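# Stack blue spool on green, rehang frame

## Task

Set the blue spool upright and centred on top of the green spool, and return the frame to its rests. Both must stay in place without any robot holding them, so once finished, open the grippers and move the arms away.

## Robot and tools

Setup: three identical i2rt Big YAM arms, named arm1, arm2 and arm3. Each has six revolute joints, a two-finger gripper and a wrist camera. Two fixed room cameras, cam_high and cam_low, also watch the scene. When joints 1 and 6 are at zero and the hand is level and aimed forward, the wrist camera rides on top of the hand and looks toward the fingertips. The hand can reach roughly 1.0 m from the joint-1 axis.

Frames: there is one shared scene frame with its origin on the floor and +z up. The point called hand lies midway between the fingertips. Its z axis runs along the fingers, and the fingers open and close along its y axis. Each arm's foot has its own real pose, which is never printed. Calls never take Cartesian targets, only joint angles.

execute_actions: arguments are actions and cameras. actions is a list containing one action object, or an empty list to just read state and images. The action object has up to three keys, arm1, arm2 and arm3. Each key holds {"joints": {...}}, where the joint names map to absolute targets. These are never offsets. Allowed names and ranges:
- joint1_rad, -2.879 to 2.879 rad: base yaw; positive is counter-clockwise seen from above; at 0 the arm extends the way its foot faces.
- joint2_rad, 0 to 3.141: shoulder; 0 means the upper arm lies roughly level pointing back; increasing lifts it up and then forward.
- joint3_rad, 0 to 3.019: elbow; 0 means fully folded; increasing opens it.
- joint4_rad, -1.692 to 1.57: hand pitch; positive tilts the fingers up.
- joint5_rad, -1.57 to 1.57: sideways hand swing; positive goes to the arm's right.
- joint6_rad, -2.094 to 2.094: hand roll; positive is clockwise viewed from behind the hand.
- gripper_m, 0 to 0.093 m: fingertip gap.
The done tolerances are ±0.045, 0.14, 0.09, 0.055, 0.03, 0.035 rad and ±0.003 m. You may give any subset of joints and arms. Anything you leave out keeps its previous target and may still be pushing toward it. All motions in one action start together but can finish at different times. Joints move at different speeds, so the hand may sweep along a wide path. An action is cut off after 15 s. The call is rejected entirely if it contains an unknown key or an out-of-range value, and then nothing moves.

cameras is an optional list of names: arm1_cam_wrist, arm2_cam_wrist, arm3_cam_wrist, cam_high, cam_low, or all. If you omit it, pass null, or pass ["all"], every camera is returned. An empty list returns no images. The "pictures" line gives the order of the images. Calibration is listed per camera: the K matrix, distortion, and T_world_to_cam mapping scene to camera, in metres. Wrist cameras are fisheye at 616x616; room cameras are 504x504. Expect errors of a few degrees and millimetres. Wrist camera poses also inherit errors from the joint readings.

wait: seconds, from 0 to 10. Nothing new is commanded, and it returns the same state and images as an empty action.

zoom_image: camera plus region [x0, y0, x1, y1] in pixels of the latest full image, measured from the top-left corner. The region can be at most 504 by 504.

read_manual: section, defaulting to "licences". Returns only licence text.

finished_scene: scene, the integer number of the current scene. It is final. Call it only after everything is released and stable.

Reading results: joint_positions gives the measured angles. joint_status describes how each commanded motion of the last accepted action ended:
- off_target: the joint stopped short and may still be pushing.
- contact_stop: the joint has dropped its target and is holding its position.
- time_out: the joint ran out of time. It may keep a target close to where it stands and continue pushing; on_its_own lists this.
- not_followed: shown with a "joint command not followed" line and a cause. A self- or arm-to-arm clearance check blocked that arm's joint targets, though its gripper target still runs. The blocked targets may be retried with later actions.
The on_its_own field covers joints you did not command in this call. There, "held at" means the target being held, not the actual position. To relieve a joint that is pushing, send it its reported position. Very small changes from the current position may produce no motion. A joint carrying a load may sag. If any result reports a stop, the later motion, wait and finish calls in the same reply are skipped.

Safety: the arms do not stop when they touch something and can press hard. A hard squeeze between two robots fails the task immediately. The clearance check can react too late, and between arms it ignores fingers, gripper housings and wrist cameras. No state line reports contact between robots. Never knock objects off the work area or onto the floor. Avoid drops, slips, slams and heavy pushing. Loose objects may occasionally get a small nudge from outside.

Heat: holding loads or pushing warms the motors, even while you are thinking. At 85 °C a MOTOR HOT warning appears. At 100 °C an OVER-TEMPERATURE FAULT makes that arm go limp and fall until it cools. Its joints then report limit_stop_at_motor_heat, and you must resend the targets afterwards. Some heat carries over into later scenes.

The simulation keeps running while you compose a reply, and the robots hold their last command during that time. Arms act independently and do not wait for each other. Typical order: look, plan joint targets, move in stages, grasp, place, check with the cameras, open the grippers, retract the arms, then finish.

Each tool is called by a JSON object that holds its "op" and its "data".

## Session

{"op": "execute_actions", "data": {"actions": []}}

Scene clock: 0.00 s.
Motor temperatures (°C, as the motors report them): arm1=[23 29 29 22 22 22] | arm2=[20 30 28 20 22 23] | arm3=[22 25 26 22 23 23]
arm1.joint_positions: joint1_rad=-0.284 joint2_rad=+0.529 joint3_rad=+1.433 joint4_rad=-1.297 joint5_rad=+0.138 joint6_rad=-0.466 gripper_m=+0.095
arm1.joint_status: not commanded
arm1.hand: x=+1.2664 y=+0.0832 z=+1.4041 quat_wxyz=(-0.265, +0.834, +0.024, -0.483) (m; scene frame)
arm2.joint_positions: joint1_rad=+0.374 joint2_rad=+0.466 joint3_rad=+1.310 joint4_rad=-1.460 joint5_rad=+0.070 joint6_rad=+0.014 gripper_m=+0.095
arm2.joint_status: not commanded
arm2.hand: x=-0.6027 y=+1.1421 z=+1.2678 quat_wxyz=(-0.420, -0.327, -0.824, +0.192) (m; scene frame)
arm3.joint_positions: joint1_rad=+0.070 joint2_rad=+0.464 joint3_rad=+1.427 joint4_rad=-1.476 joint5_rad=+0.109 joint6_rad=+0.048 gripper_m=+0.094
arm3.joint_status: not commanded
arm3.hand: x=-0.6400 y=-1.1367 z=+1.3612 quat_wxyz=(-0.451, +0.402, -0.763, -0.230) (m; scene frame)
pictures: arm1_cam_wrist, arm2_cam_wrist, arm3_cam_wrist, cam_high, cam_low
camera_calibration (this result's frames):
arm1_cam_wrist: T_world_to_cam=[[0.20902, 0.861896, 0.462002, -0.984923], [0.909911, 0.00168109, -0.4148, -0.565813], [-0.358291, 0.507083, -0.783897, 1.63308], [0, 0, 0, 1]] pos_world=[1.30583, 0.0217432, 1.50051]
arm2_cam_wrist: T_world_to_cam=[[-0.693454, -0.718951, 0.0472349, 0.341684], [-0.68992, 0.643695, -0.331159, -0.728556], [0.207682, -0.262231, -0.942392, 1.73801], [0, 0, 0, 1]] pos_world=[-0.626657, 1.17038, 1.38048]
arm3_cam_wrist: T_world_to_cam=[[0.821045, -0.570829, 0.00628769, -0.128218], [-0.514112, -0.744164, -0.426509, -0.587095], [0.248143, 0.34695, -0.904461, 1.90786], [0, 0, 0, 1]] pos_world=[-0.669982, -1.17202, 1.47599]
Images, in order (width x height): arm1_cam_wrist 616x616, arm2_cam_wrist 616x616, arm3_cam_wrist 616x616, cam_high 504x504, cam_low 504x504.

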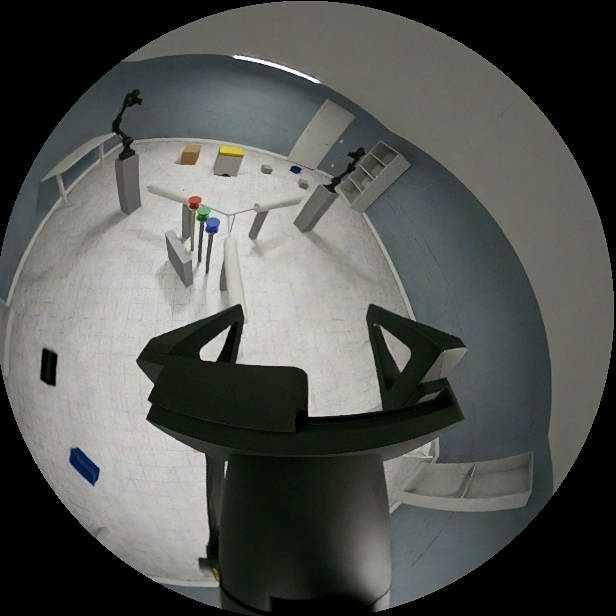

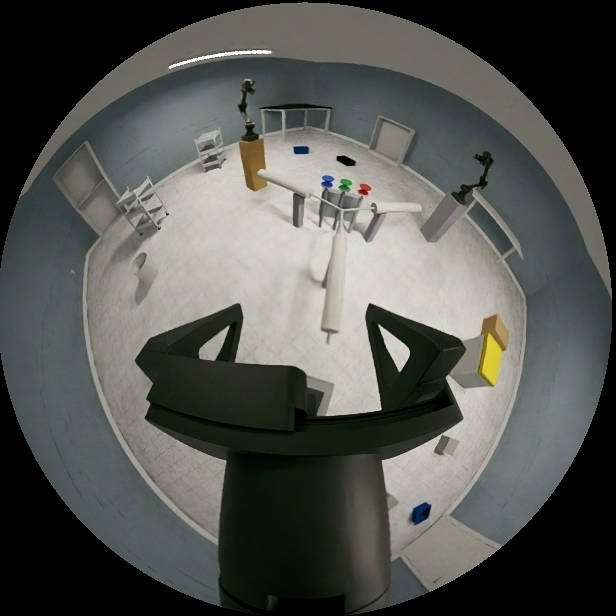

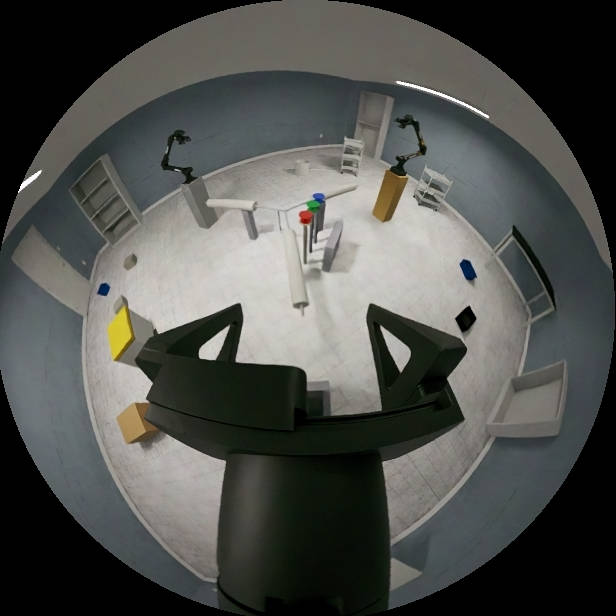

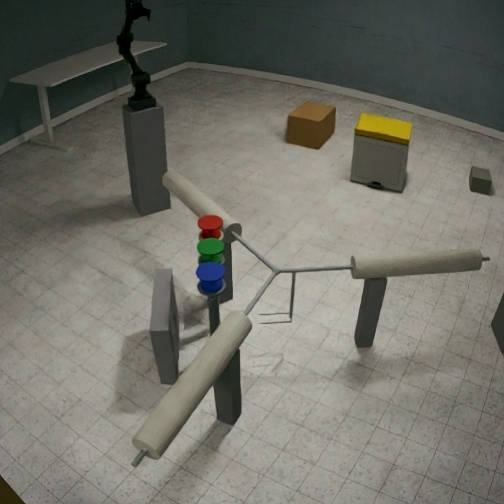

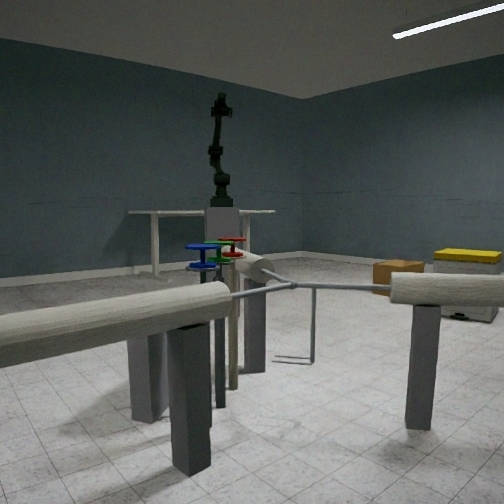

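{"op": "zoom_image", "data": {"camera": "cam_high", "region": [150, 160, 400, 410]}}

{"op": "zoom_image", "data": {"camera": "cam_low", "region": [170, 215, 340, 385]}}

{"op": "zoom_image", "data": {"camera": "cam_high", "region": [110, 400, 200, 490]}}

{"op": "zoom_image", "data": {"camera": "cam_high", "region": [424, 220, 504, 300]}}

{"op": "zoom_image", "data": {"camera": "cam_high", "region": [140, 150, 220, 230]}}

Region (150, 160, 400, 410) of cam_high's 504x504 image, scaled by 2.016, with more detail than that image has.

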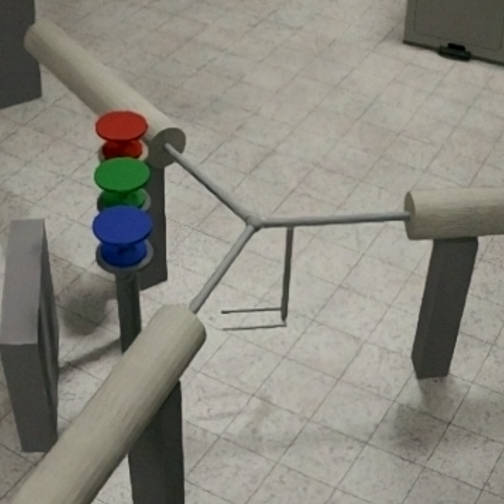

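Region (170, 215, 340, 385) of cam_low's 504x504 image, scaled by 2.965, with more detail than that image has.

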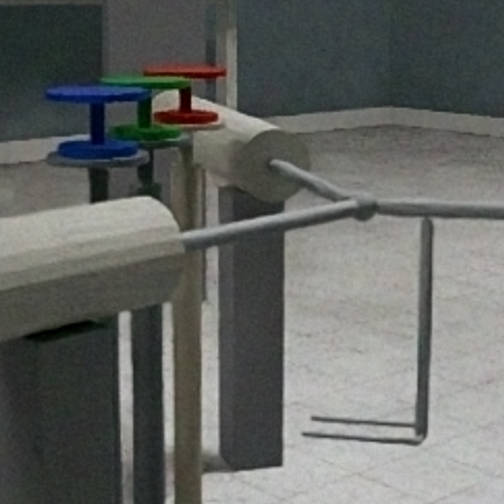

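Region (110, 400, 200, 490) of cam_high's 504x504 image, scaled by 5.600, with more detail than that image has.

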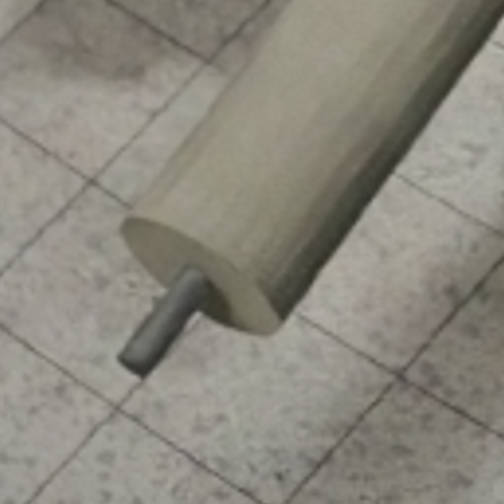

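Region (424, 220, 504, 300) of cam_high's 504x504 image, scaled by 6.300, with more detail than that image has.

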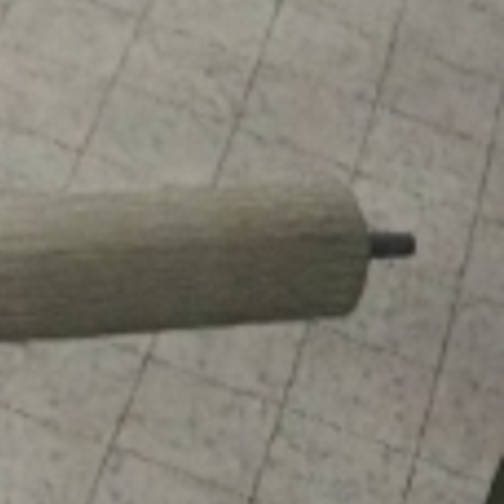

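Region (140, 150, 220, 230) of cam_high's 504x504 image, scaled by 6.300, with more detail than that image has.

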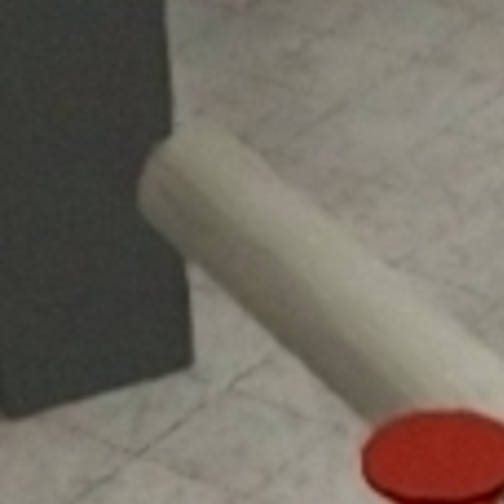

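{"op": "execute_actions", "data": {"actions": [{"arm1":{"joints":{"joint1_rad":-0.365,"joint2_rad":2.275,"joint3_rad":1.300,"joint4_rad":-0.555,"joint5_rad":0.0,"joint6_rad":-0.515}},"arm2":{"joints":{"joint1_rad":-0.275,"joint2_rad":1.910,"joint3_rad":0.674,"joint4_rad":-0.312,"joint5_rad":0.0,"joint6_rad":-0.425}},"arm3":{"joints":{"joint1_rad":0.015,"joint2_rad":2.213,"joint3_rad":1.178,"joint4_rad":-0.510,"joint5_rad":0.0,"joint6_rad":-0.135}}}]}}

Scene clock: 41.47 s.
Motor temperatures (°C, as the motors report them): arm1=[23 29 34 22 22 22] | arm2=[20 30 32 21 22 23] | arm3=[22 25 29 22 22 23]
arm1.joint_positions: joint1_rad=-0.356 joint2_rad=+2.283 joint3_rad=+1.294 joint4_rad=-0.564 joint5_rad=+0.003 joint6_rad=-0.498 gripper_m=+0.095
arm1.joint_status: all done
arm1.hand: x=+0.9588 y=+0.2049 z=+0.6198 quat_wxyz=(-0.005, +0.999, +0.053, +0.000) (m; scene frame)
arm2.joint_positions: joint1_rad=-0.278 joint2_rad=+1.908 joint3_rad=+0.677 joint4_rad=-0.325 joint5_rad=-0.001 joint6_rad=-0.411 gripper_m=+0.095
arm2.joint_status: all done
arm2.hand: x=-0.6557 y=+0.9191 z=+0.6251 quat_wxyz=(-0.005, -0.458, -0.889, +0.012) (m; scene frame)
arm3.joint_positions: joint1_rad=+0.021 joint2_rad=+2.217 joint3_rad=+1.170 joint4_rad=-0.525 joint5_rad=+0.005 joint6_rad=-0.119 gripper_m=+0.094
arm3.joint_status: all done
arm3.hand: x=-0.4703 y=-0.8317 z=+0.6227 quat_wxyz=(-0.001, +0.544, -0.839, +0.002) (m; scene frame)
pictures: arm1_cam_wrist, arm2_cam_wrist, arm3_cam_wrist, cam_high, cam_low
camera_calibration (this result's frames):
arm1_cam_wrist: T_world_to_cam=[[-0.105998, 0.994365, 0.00164851, -0.103026], [0.808211, 0.0851883, 0.582699, -1.1493], [0.579275, 0.0630974, -0.812686, 0.0562959], [0, 0, 0, 1]] pos_world=[0.885343, 0.1968, 0.715615]
arm2_cam_wrist: T_world_to_cam=[[-0.808492, -0.588377, 0.0124136, 0.001345], [-0.479305, 0.670561, 0.566228, -1.28196], [-0.34148, 0.451841, -0.824155, -0.00542143], [0, 0, 0, 1]] pos_world=[-0.615213, 0.862873, 0.721397]
arm3_cam_wrist: T_world_to_cam=[[0.91146, -0.411385, 0.00168947, 0.0891804], [-0.335371, -0.740655, 0.582199, -1.12902], [-0.238257, -0.531218, -0.813044, 0.0759533], [0, 0, 0, 1]] pos_world=[-0.441829, -0.75918, 0.718918]
Images, in order (width x height): arm1_cam_wrist 616x616, arm2_cam_wrist 616x616, arm3_cam_wrist 616x616, cam_high 504x504, cam_low 504x504.

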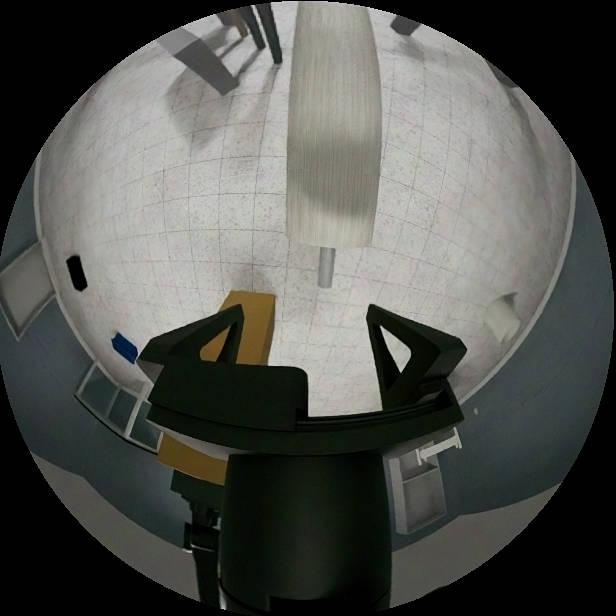

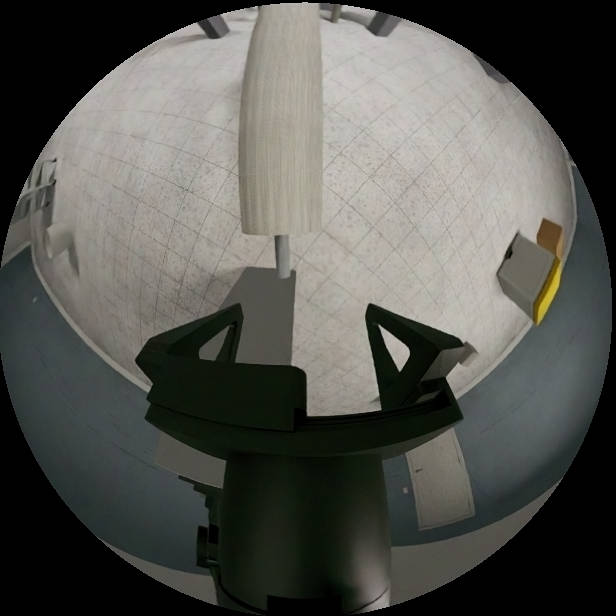

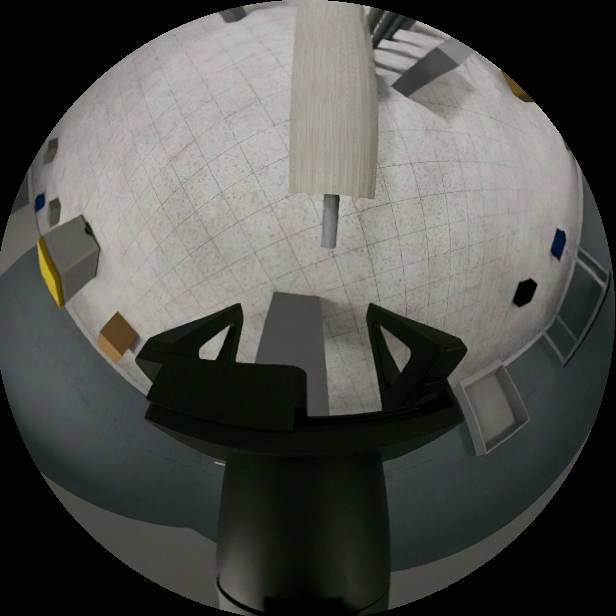

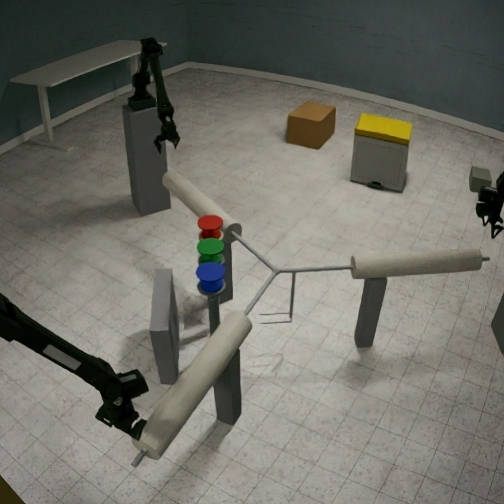

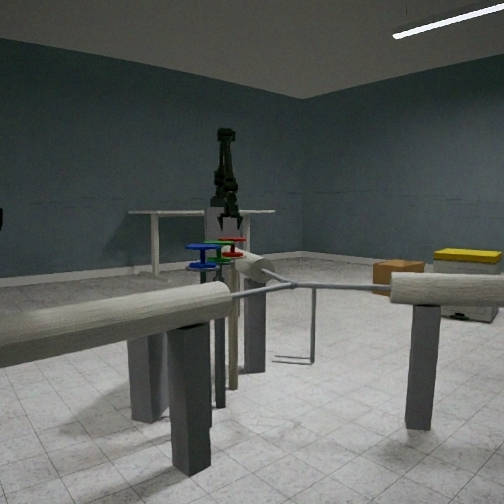

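Models still match. Now zooming on the stubs.

{"op": "zoom_image", "data": {"camera": "arm1_cam_wrist", "region": [260, 180, 400, 320]}}

{"op": "zoom_image", "data": {"camera": "arm2_cam_wrist", "region": [220, 170, 360, 310]}}

{"op": "zoom_image", "data": {"camera": "arm3_cam_wrist", "region": [260, 140, 400, 280]}}

Region (260, 180, 400, 320) of arm1_cam_wrist's 616x616 image, scaled by 3.600, with more detail than that image has.

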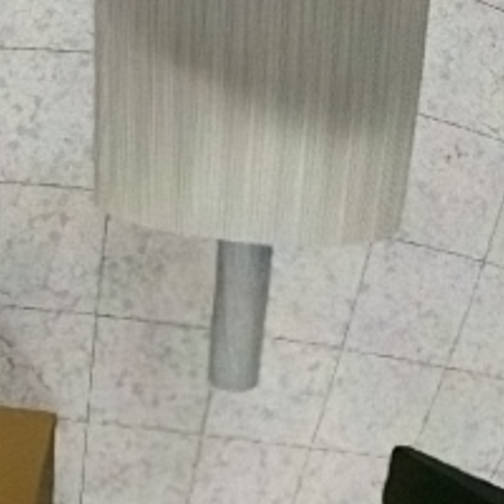

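Region (220, 170, 360, 310) of arm2_cam_wrist's 616x616 image, scaled by 3.600, with more detail than that image has.

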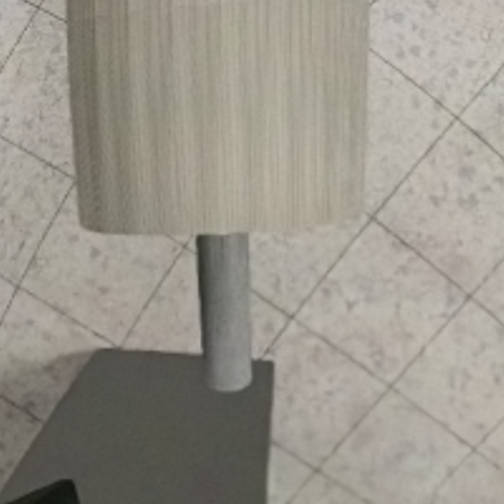

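Region (260, 140, 400, 280) of arm3_cam_wrist's 616x616 image, scaled by 3.600, with more detail than that image has.

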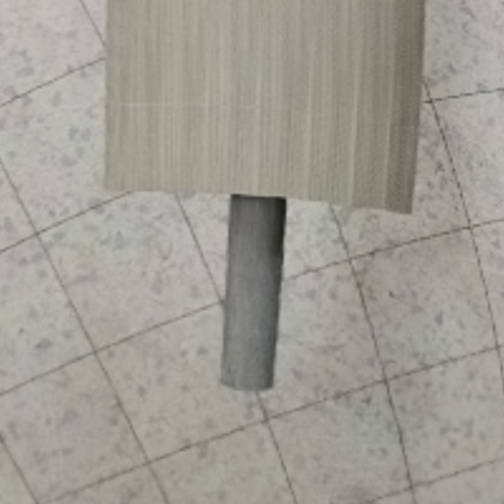

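{"op": "execute_actions", "data": {"actions": [{"arm1":{"joints":{"joint1_rad":-0.434,"joint2_rad":2.600,"joint4_rad":-0.46,"joint6_rad":-0.573}},"arm2":{"joints":{"joint1_rad":-0.216,"joint2_rad":2.388,"joint4_rad":-0.065,"joint6_rad":-0.337}},"arm3":{"joints":{"joint1_rad":-0.037,"joint2_rad":2.602,"joint3_rad":1.35,"joint6_rad":-0.174}}}], "cameras": ["arm1_cam_wrist","arm2_cam_wrist","arm3_cam_wrist"]}}

Scene clock: 100.57 s.
Motor temperatures (°C, as the motors report them): arm1=[23 34 30 22 22 22] | arm2=[20 31 28 21 22 23] | arm3=[22 28 27 22 22 23]
arm1.joint_positions: joint1_rad=-0.441 joint2_rad=+2.627 joint3_rad=+1.289 joint4_rad=-0.464 joint5_rad=+0.001 joint6_rad=-0.556 gripper_m=+0.095
arm1.joint_status: all done
arm1.hand: x=+1.0858 y=+0.1913 z=+0.4608 quat_wxyz=(+0.057, +0.992, +0.039, +0.109) (m; scene frame)
arm2.joint_positions: joint1_rad=-0.214 joint2_rad=+2.391 joint3_rad=+0.672 joint4_rad=-0.077 joint5_rad=-0.001 joint6_rad=-0.351 gripper_m=+0.095
arm2.joint_status: all done
arm2.hand: x=-0.6644 y=+1.0275 z=+0.4860 quat_wxyz=(+0.076, -0.455, -0.884, -0.077) (m; scene frame)
arm3.joint_positions: joint1_rad=-0.041 joint2_rad=+2.610 joint3_rad=+1.335 joint4_rad=-0.513 joint5_rad=+0.003 joint6_rad=-0.158 gripper_m=+0.094
arm3.joint_status: all done
arm3.hand: x=-0.4748 y=-0.8926 z=+0.4657 quat_wxyz=(+0.099, +0.532, -0.840, +0.044) (m; scene frame)
pictures: arm1_cam_wrist, arm2_cam_wrist, arm3_cam_wrist
camera_calibration (this result's frames):
arm1_cam_wrist: T_world_to_cam=[[-0.0633645, 0.989631, -0.128897, -0.0610091], [0.663404, 0.138258, 0.735377, -1.08142], [0.745574, -0.0389141, -0.665286, -0.374668], [0, 0, 0, 1]] pos_world=[0.992895, 0.195312, 0.538127]
arm2_cam_wrist: T_world_to_cam=[[-0.809913, -0.582034, -0.0726525, 0.0936105], [-0.438568, 0.518664, 0.733925, -1.17835], [-0.389487, 0.626278, -0.675334, -0.455448], [0, 0, 0, 1]] pos_world=[-0.618361, 0.95089, 0.564042]
arm3_cam_wrist: T_world_to_cam=[[0.899512, -0.435701, -0.0322899, 0.0569118], [-0.270954, -0.614312, 0.741084, -1.01487], [-0.342727, -0.657865, -0.670636, -0.314106], [0, 0, 0, 1]] pos_world=[-0.433828, -0.805288, 0.543289]
Images, in order (width x height): arm1_cam_wrist 616x616, arm2_cam_wrist 616x616, arm3_cam_wrist 616x616.

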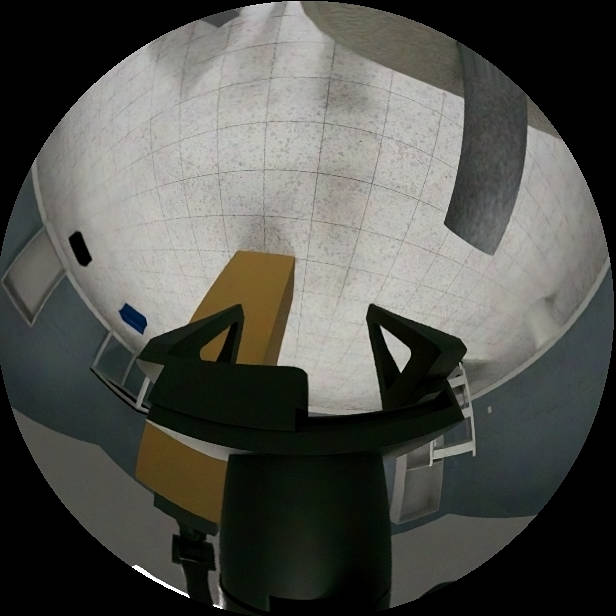

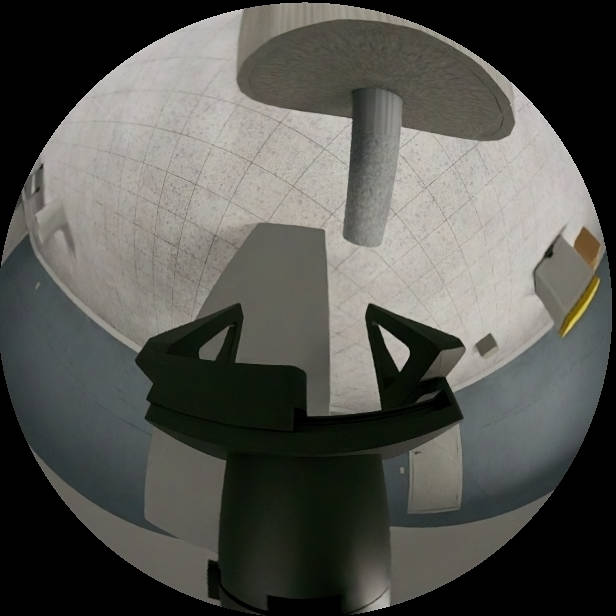

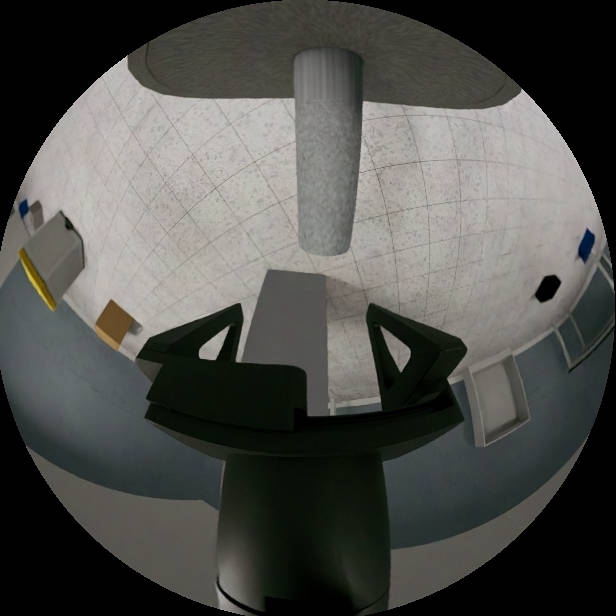

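{"op": "zoom_image", "data": {"camera": "arm1_cam_wrist", "region": [380, 40, 600, 280]}}

{"op": "zoom_image", "data": {"camera": "arm2_cam_wrist", "region": [280, 60, 480, 260]}}

Region (380, 40, 600, 280) of arm1_cam_wrist's 616x616 image, scaled by 2.100, with more detail than that image has; it fills the left 462 columns of this view, and the rest is white.

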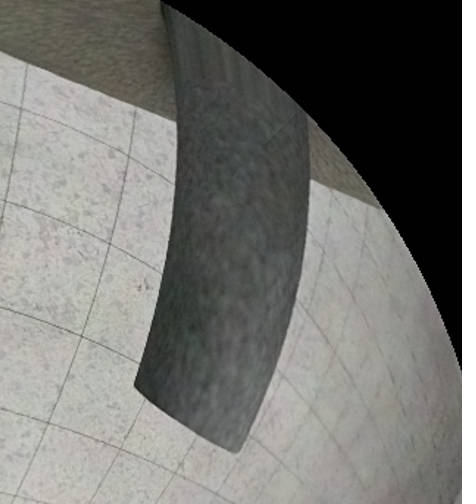

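Region (280, 60, 480, 260) of arm2_cam_wrist's 616x616 image, scaled by 2.520, with more detail than that image has.

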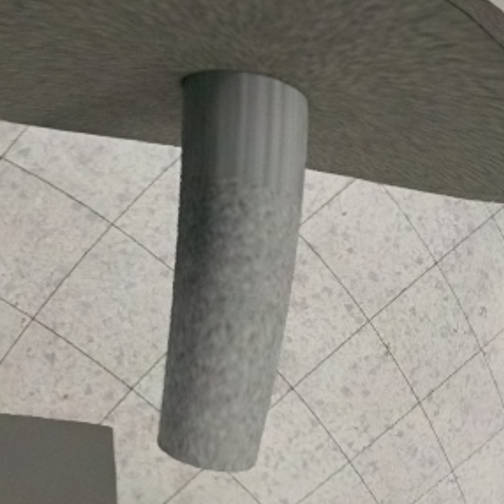

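{"op": "execute_actions", "data": {"actions": [{"arm1":{"joints":{"joint1_rad":-0.414,"joint2_rad":2.52,"joint4_rad":-0.383}},"arm2":{"joints":{"joint3_rad":0.772,"joint4_rad":0.075}},"arm3":{"joints":{"joint1_rad":-0.017,"joint2_rad":2.54}}}], "cameras": ["arm1_cam_wrist","arm2_cam_wrist","arm3_cam_wrist"]}}

Scene clock: 144.97 s.
Motor temperatures (°C, as the motors report them): arm1=[23 35 28 22 22 22] | arm2=[20 31 27 21 22 23] | arm3=[22 29 26 22 22 23]
arm1.joint_positions: joint1_rad=-0.422 joint2_rad=+2.525 joint3_rad=+1.289 joint4_rad=-0.389 joint5_rad=+0.001 joint6_rad=-0.556 gripper_m=+0.095
arm1.joint_status: all done
arm1.hand: x=+1.0228 y=+0.2131 z=+0.5007 quat_wxyz=(+0.013, +0.998, +0.049, +0.032) (m; scene frame)
arm2.joint_positions: joint1_rad=-0.214 joint2_rad=+2.381 joint3_rad=+0.781 joint4_rad=+0.067 joint5_rad=-0.001 joint6_rad=-0.350 gripper_m=+0.095
arm2.joint_status: all done
arm2.hand: x=-0.6358 y=+0.9241 z=+0.4801 quat_wxyz=(-0.013, -0.457, -0.889, +0.020) (m; scene frame)
arm3.joint_positions: joint1_rad=-0.022 joint2_rad=+2.536 joint3_rad=+1.338 joint4_rad=-0.513 joint5_rad=+0.003 joint6_rad=-0.158 gripper_m=+0.094
arm3.joint_status: all done
arm3.hand: x=-0.4623 y=-0.8580 z=+0.4986 quat_wxyz=(+0.063, +0.542, -0.838, +0.030) (m; scene frame)
pictures: arm1_cam_wrist, arm2_cam_wrist, arm3_cam_wrist
camera_calibration (this result's frames):
arm1_cam_wrist: T_world_to_cam=[[-0.0967086, 0.994604, -0.0375584, -0.0941018], [0.769103, 0.0986281, 0.631469, -1.11963], [0.631766, 0.0321823, -0.774491, -0.14439], [0, 0, 0, 1]] pos_world=[0.943233, 0.208668, 0.591651]
arm2_cam_wrist: T_world_to_cam=[[-0.806896, -0.590377, 0.0193597, 0.0217043], [-0.485018, 0.680892, 0.548765, -1.19848], [-0.33716, 0.433406, -0.835753, -0.0949957], [0, 0, 0, 1]] pos_world=[-0.595798, 0.870018, 0.577868]
arm3_cam_wrist: T_world_to_cam=[[0.909105, -0.416052, -0.0207016, 0.0773403], [-0.289066, -0.665853, 0.687808, -1.04062], [-0.299948, -0.619306, -0.725597, -0.184708], [0, 0, 0, 1]] pos_world=[-0.426519, -0.775111, 0.583322]
Images, in order (width x height): arm1_cam_wrist 616x616, arm2_cam_wrist 616x616, arm3_cam_wrist 616x616.

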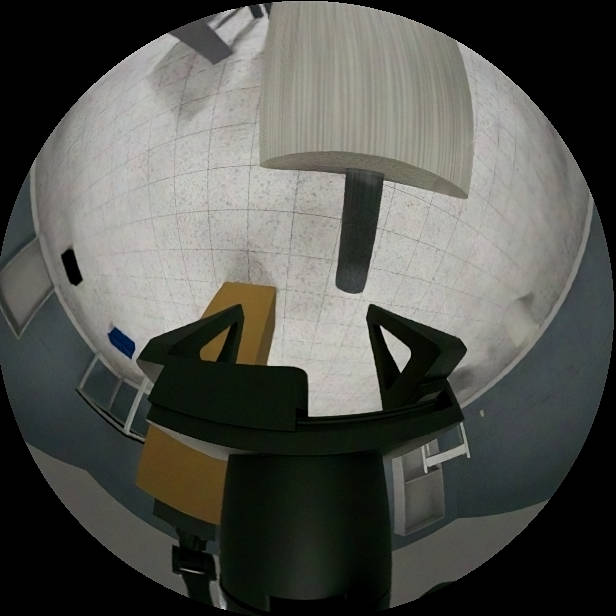

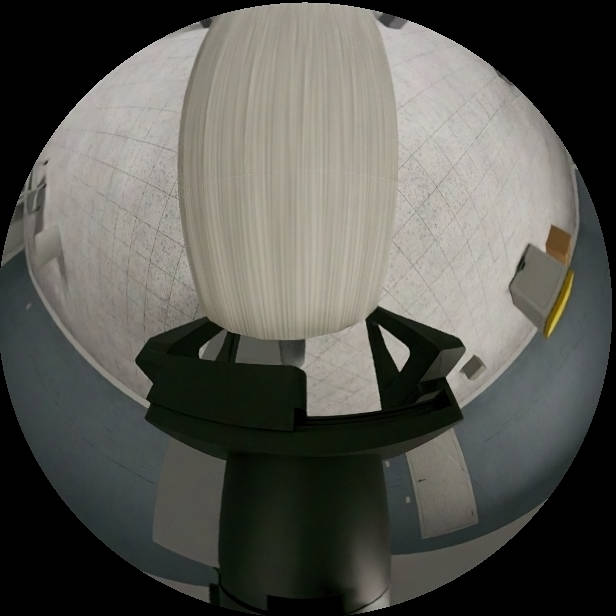

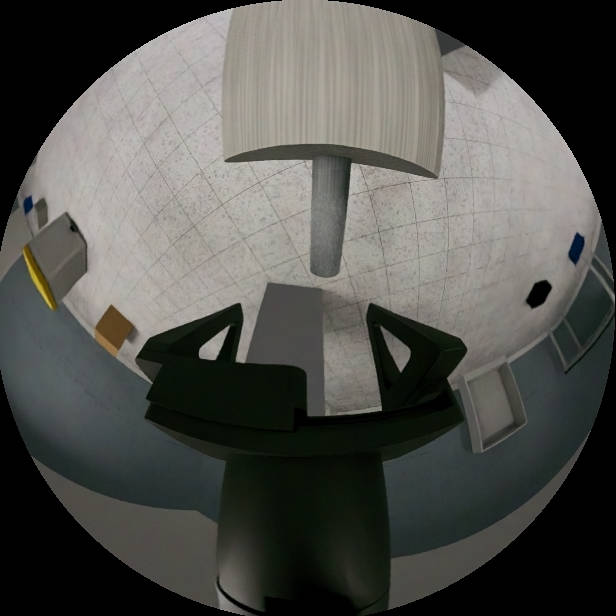

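{"op": "execute_actions", "data": {"actions": [{"arm1":{"joints":{"joint2_rad":2.580,"joint3_rad":1.436}},"arm2":{"joints":{"joint3_rad":0.738}},"arm3":{"joints":{"joint2_rad":2.592,"joint3_rad":1.440,"joint4_rad":-0.394}}}], "cameras": ["arm1_cam_wrist","arm2_cam_wrist","arm3_cam_wrist"]}}

Scene clock: 153.20 s.
Motor temperatures (°C, as the motors report them): arm1=[23 35 28 22 22 22] | arm2=[20 31 27 21 22 23] | arm3=[22 29 26 22 22 23]
arm1.joint_positions: joint1_rad=-0.422 joint2_rad=+2.573 joint3_rad=+1.418 joint4_rad=-0.389 joint5_rad=+0.001 joint6_rad=-0.556 gripper_m=+0.095
arm1.joint_status: all done
arm1.hand: x=+0.9726 y=+0.2379 z=+0.4938 quat_wxyz=(-0.006, +0.999, +0.050, -0.003) (m; scene frame)
arm2.joint_positions: joint1_rad=-0.214 joint2_rad=+2.381 joint3_rad=+0.738 joint4_rad=+0.067 joint5_rad=-0.001 joint6_rad=-0.350 gripper_m=+0.095
arm2.joint_status: all done
arm2.hand: x=-0.6429 y=+0.9497 z=+0.4806 quat_wxyz=(+0.001, -0.457, -0.889, +0.004) (m; scene frame)
arm3.joint_positions: joint1_rad=-0.022 joint2_rad=+2.577 joint3_rad=+1.426 joint4_rad=-0.407 joint5_rad=+0.003 joint6_rad=-0.158 gripper_m=+0.094
arm3.joint_status: all done
arm3.hand: x=-0.4292 y=-0.8076 z=+0.4884 quat_wxyz=(-0.007, +0.543, -0.840, -0.001) (m; scene frame)
pictures: arm1_cam_wrist, arm2_cam_wrist, arm3_cam_wrist
camera_calibration (this result's frames):
arm1_cam_wrist: T_world_to_cam=[[-0.0988337, 0.995091, 0.00503604, -0.142926], [0.812905, 0.0778177, 0.577174, -1.08992], [0.573948, 0.061138, -0.816606, -0.0486157], [0, 0, 0, 1]] pos_world=[0.899775, 0.230011, 0.59009]
arm2_cam_wrist: T_world_to_cam=[[-0.806981, -0.590561, 0.00441227, 0.0383785], [-0.478364, 0.658011, 0.58154, -1.20932], [-0.346339, 0.467181, -0.813506, -0.156806], [0, 0, 0, 1]] pos_world=[-0.601834, 0.891671, 0.575538]
arm3_cam_wrist: T_world_to_cam=[[0.909873, -0.414877, 0.00264796, 0.0578676], [-0.342028, -0.746463, 0.570798, -1.02118], [-0.234835, -0.52026, -0.821086, 0.00353809], [0, 0, 0, 1]] pos_world=[-0.401094, -0.736425, 0.58564]
Images, in order (width x height): arm1_cam_wrist 616x616, arm2_cam_wrist 616x616, arm3_cam_wrist 616x616.

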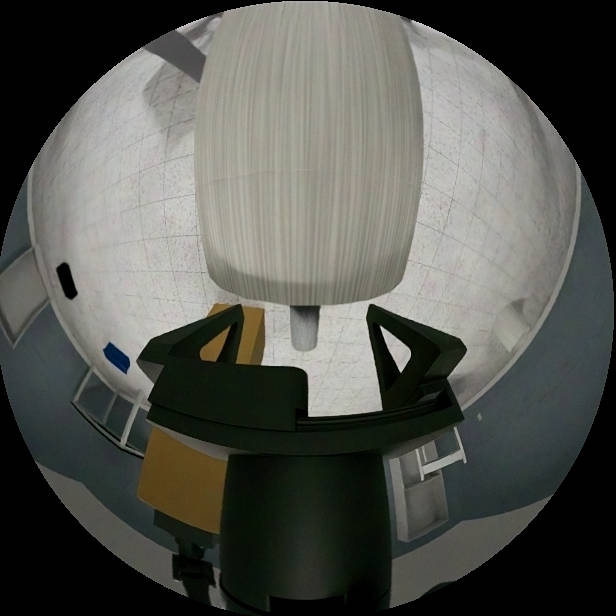

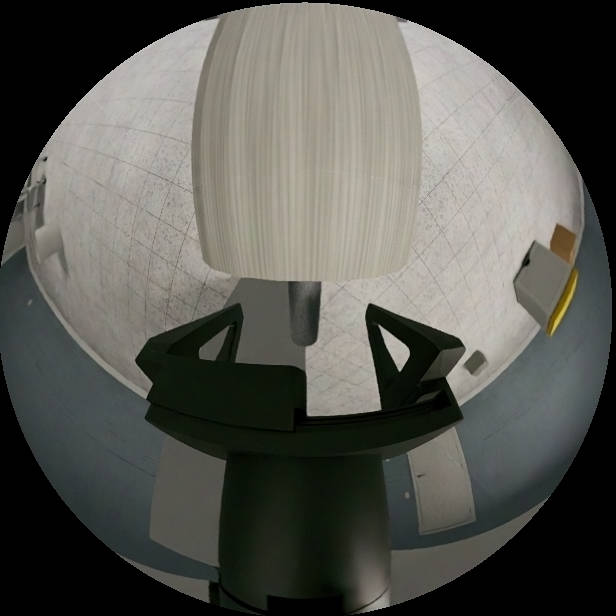

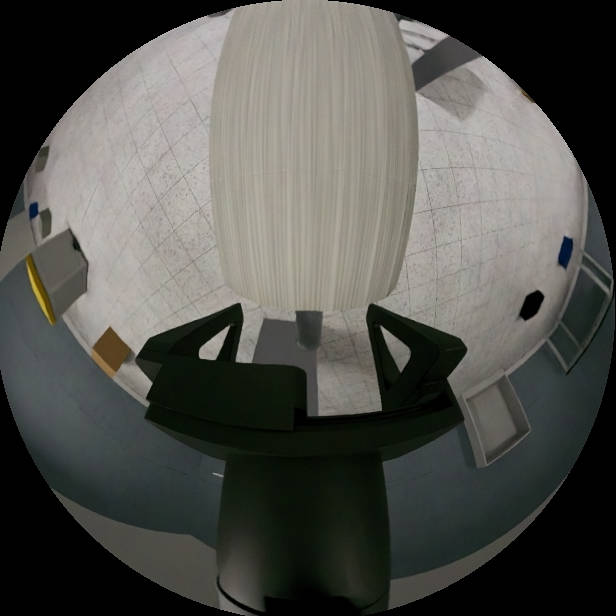

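{"op": "execute_actions", "data": {"actions": [{"arm1":{"joints":{"joint2_rad":2.598,"joint3_rad":1.447,"gripper_m":0.045}},"arm2":{"joints":{"joint2_rad":2.410,"joint4_rad":0.115,"gripper_m":0.045}},"arm3":{"joints":{"joint2_rad":2.620,"joint3_rad":1.453,"gripper_m":0.045}}}], "cameras": ["arm1_cam_wrist","arm2_cam_wrist","arm3_cam_wrist"]}}

Scene clock: 162.27 s.
Motor temperatures (°C, as the motors report them): arm1=[23 35 28 22 22 22] | arm2=[20 31 27 21 22 23] | arm3=[22 29 26 22 22 23]
arm1.joint_positions: joint1_rad=-0.422 joint2_rad=+2.579 joint3_rad=+1.418 joint4_rad=-0.389 joint5_rad=+0.001 joint6_rad=-0.557 gripper_m=+0.045
arm1.joint_status: all done
arm1.hand: x=+0.9749 y=+0.2367 z=+0.4909 quat_wxyz=(-0.005, +0.999, +0.050, -0.001) (m; scene frame)
arm2.joint_positions: joint1_rad=-0.214 joint2_rad=+2.391 joint3_rad=+0.738 joint4_rad=+0.102 joint5_rad=-0.001 joint6_rad=-0.350 gripper_m=+0.045
arm2.joint_status: all done
arm2.hand: x=-0.6416 y=+0.9452 z=+0.4778 quat_wxyz=(-0.007, -0.457, -0.889, +0.014) (m; scene frame)
arm3.joint_positions: joint1_rad=-0.022 joint2_rad=+2.601 joint3_rad=+1.432 joint4_rad=-0.407 joint5_rad=+0.003 joint6_rad=-0.159 gripper_m=+0.045
arm3.joint_status: all done
arm3.hand: x=-0.4331 y=-0.8136 z=+0.4774 quat_wxyz=(+0.001, +0.543, -0.840, +0.003) (m; scene frame)
pictures: arm1_cam_wrist, arm2_cam_wrist, arm3_cam_wrist
camera_calibration (this result's frames):
arm1_cam_wrist: T_world_to_cam=[[-0.0991914, 0.995066, 0.00201731, -0.13971], [0.809902, 0.0795555, 0.581145, -1.0895], [0.578118, 0.0592785, -0.813797, -0.0572789], [0, 0, 0, 1]] pos_world=[0.901644, 0.229091, 0.586826]
arm2_cam_wrist: T_world_to_cam=[[-0.807134, -0.590215, 0.0134259, 0.0319822], [-0.482174, 0.672167, 0.561872, -1.21061], [-0.34065, 0.447032, -0.827115, -0.127274], [0, 0, 0, 1]] pos_world=[-0.601269, 0.889506, 0.574511]
arm3_cam_wrist: T_world_to_cam=[[0.910043, -0.414513, -0.0000398067, 0.060647], [-0.336177, -0.738116, 0.584953, -1.01815], [-0.2425, -0.532319, -0.811067, -0.0274757], [0, 0, 0, 1]] pos_world=[-0.404132, -0.740998, 0.573287]
Images, in order (width x height): arm1_cam_wrist 616x616, arm2_cam_wrist 616x616, arm3_cam_wrist 616x616.

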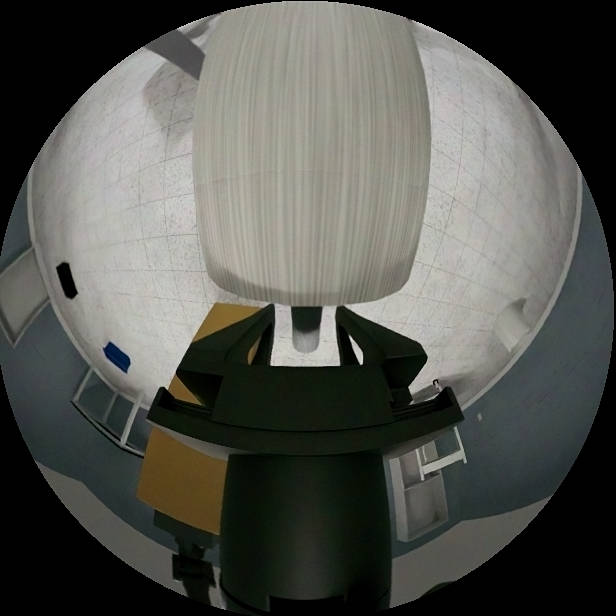

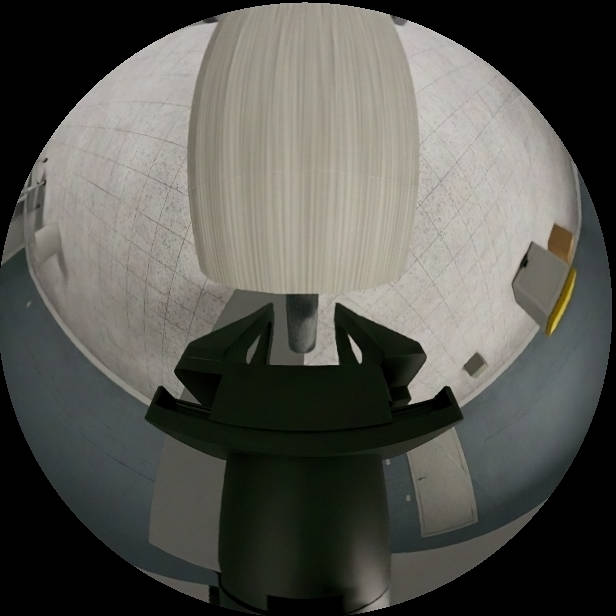

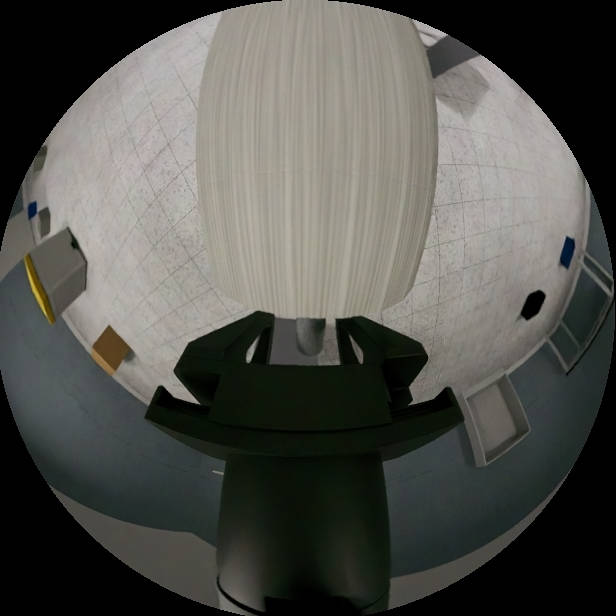

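{"op": "execute_actions", "data": {"actions": []}}

Scene clock: 176.20 s.
Motor temperatures (°C, as the motors report them): arm1=[23 34 29 22 22 22] | arm2=[20 31 26 21 22 23] | arm3=[22 29 26 22 22 23]
arm1.joint_positions: joint1_rad=-0.422 joint2_rad=+2.579 joint3_rad=+1.418 joint4_rad=-0.389 joint5_rad=+0.001 joint6_rad=-0.557 gripper_m=+0.045
arm1.joint_status: all done
arm1.hand: x=+0.9749 y=+0.2367 z=+0.4909 quat_wxyz=(-0.005, +0.999, +0.050, -0.001) (m; scene frame)
arm2.joint_positions: joint1_rad=-0.214 joint2_rad=+2.391 joint3_rad=+0.738 joint4_rad=+0.102 joint5_rad=-0.001 joint6_rad=-0.350 gripper_m=+0.045
arm2.joint_status: all done
arm2.hand: x=-0.6416 y=+0.9452 z=+0.4778 quat_wxyz=(-0.007, -0.457, -0.889, +0.014) (m; scene frame)
arm3.joint_positions: joint1_rad=-0.022 joint2_rad=+2.601 joint3_rad=+1.432 joint4_rad=-0.407 joint5_rad=+0.003 joint6_rad=-0.159 gripper_m=+0.045
arm3.joint_status: all done
arm3.hand: x=-0.4331 y=-0.8136 z=+0.4774 quat_wxyz=(+0.001, +0.543, -0.840, +0.003) (m; scene frame)
pictures: arm1_cam_wrist, arm2_cam_wrist, arm3_cam_wrist, cam_high, cam_low
camera_calibration (this result's frames):
arm1_cam_wrist: T_world_to_cam=[[-0.0991914, 0.995066, 0.00201731, -0.13971], [0.809902, 0.0795555, 0.581145, -1.0895], [0.578118, 0.0592785, -0.813797, -0.0572789], [0, 0, 0, 1]] pos_world=[0.901644, 0.229091, 0.586826]
arm2_cam_wrist: T_world_to_cam=[[-0.807134, -0.590215, 0.0134259, 0.0319822], [-0.482174, 0.672167, 0.561872, -1.21061], [-0.34065, 0.447032, -0.827115, -0.127274], [0, 0, 0, 1]] pos_world=[-0.601269, 0.889506, 0.574511]
arm3_cam_wrist: T_world_to_cam=[[0.910043, -0.414513, -0.0000398067, 0.060647], [-0.336177, -0.738116, 0.584953, -1.01815], [-0.2425, -0.532319, -0.811067, -0.0274757], [0, 0, 0, 1]] pos_world=[-0.404132, -0.740998, 0.573287]
Images, in order (width x height): arm1_cam_wrist 616x616, arm2_cam_wrist 616x616, arm3_cam_wrist 616x616, cam_high 504x504, cam_low 504x504.

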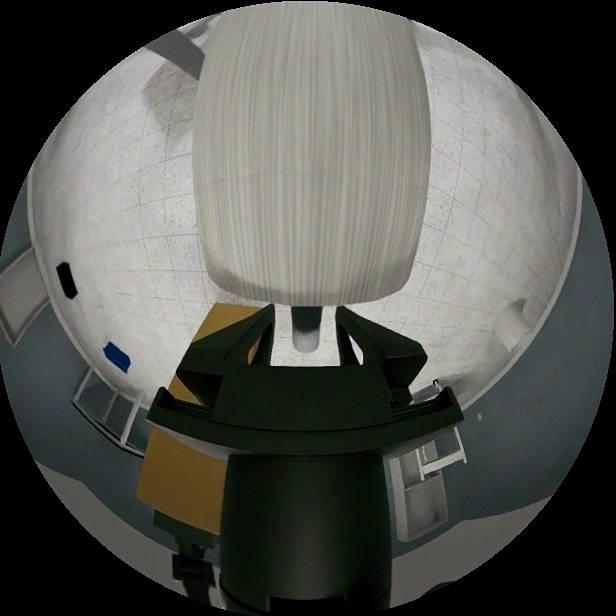

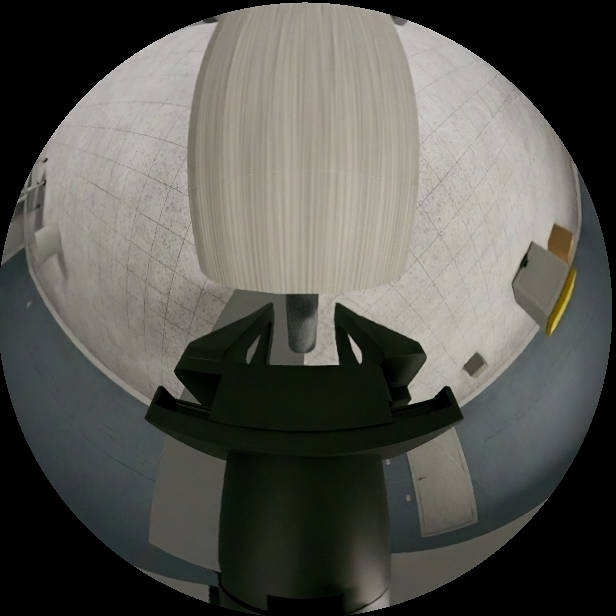

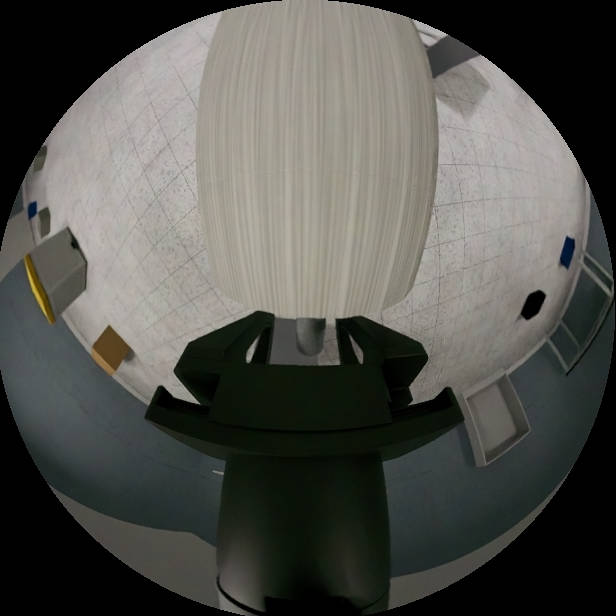

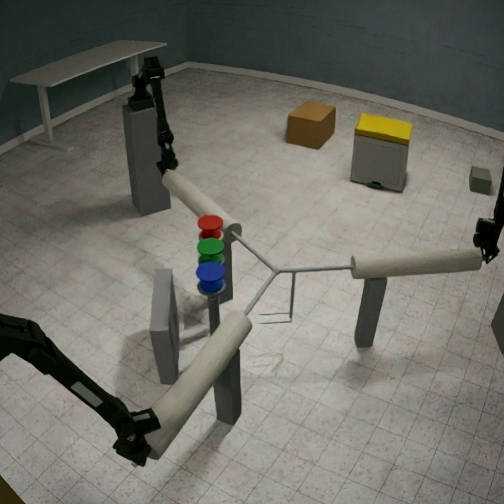

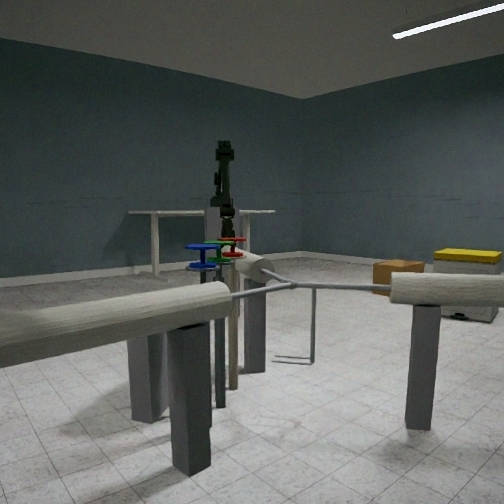

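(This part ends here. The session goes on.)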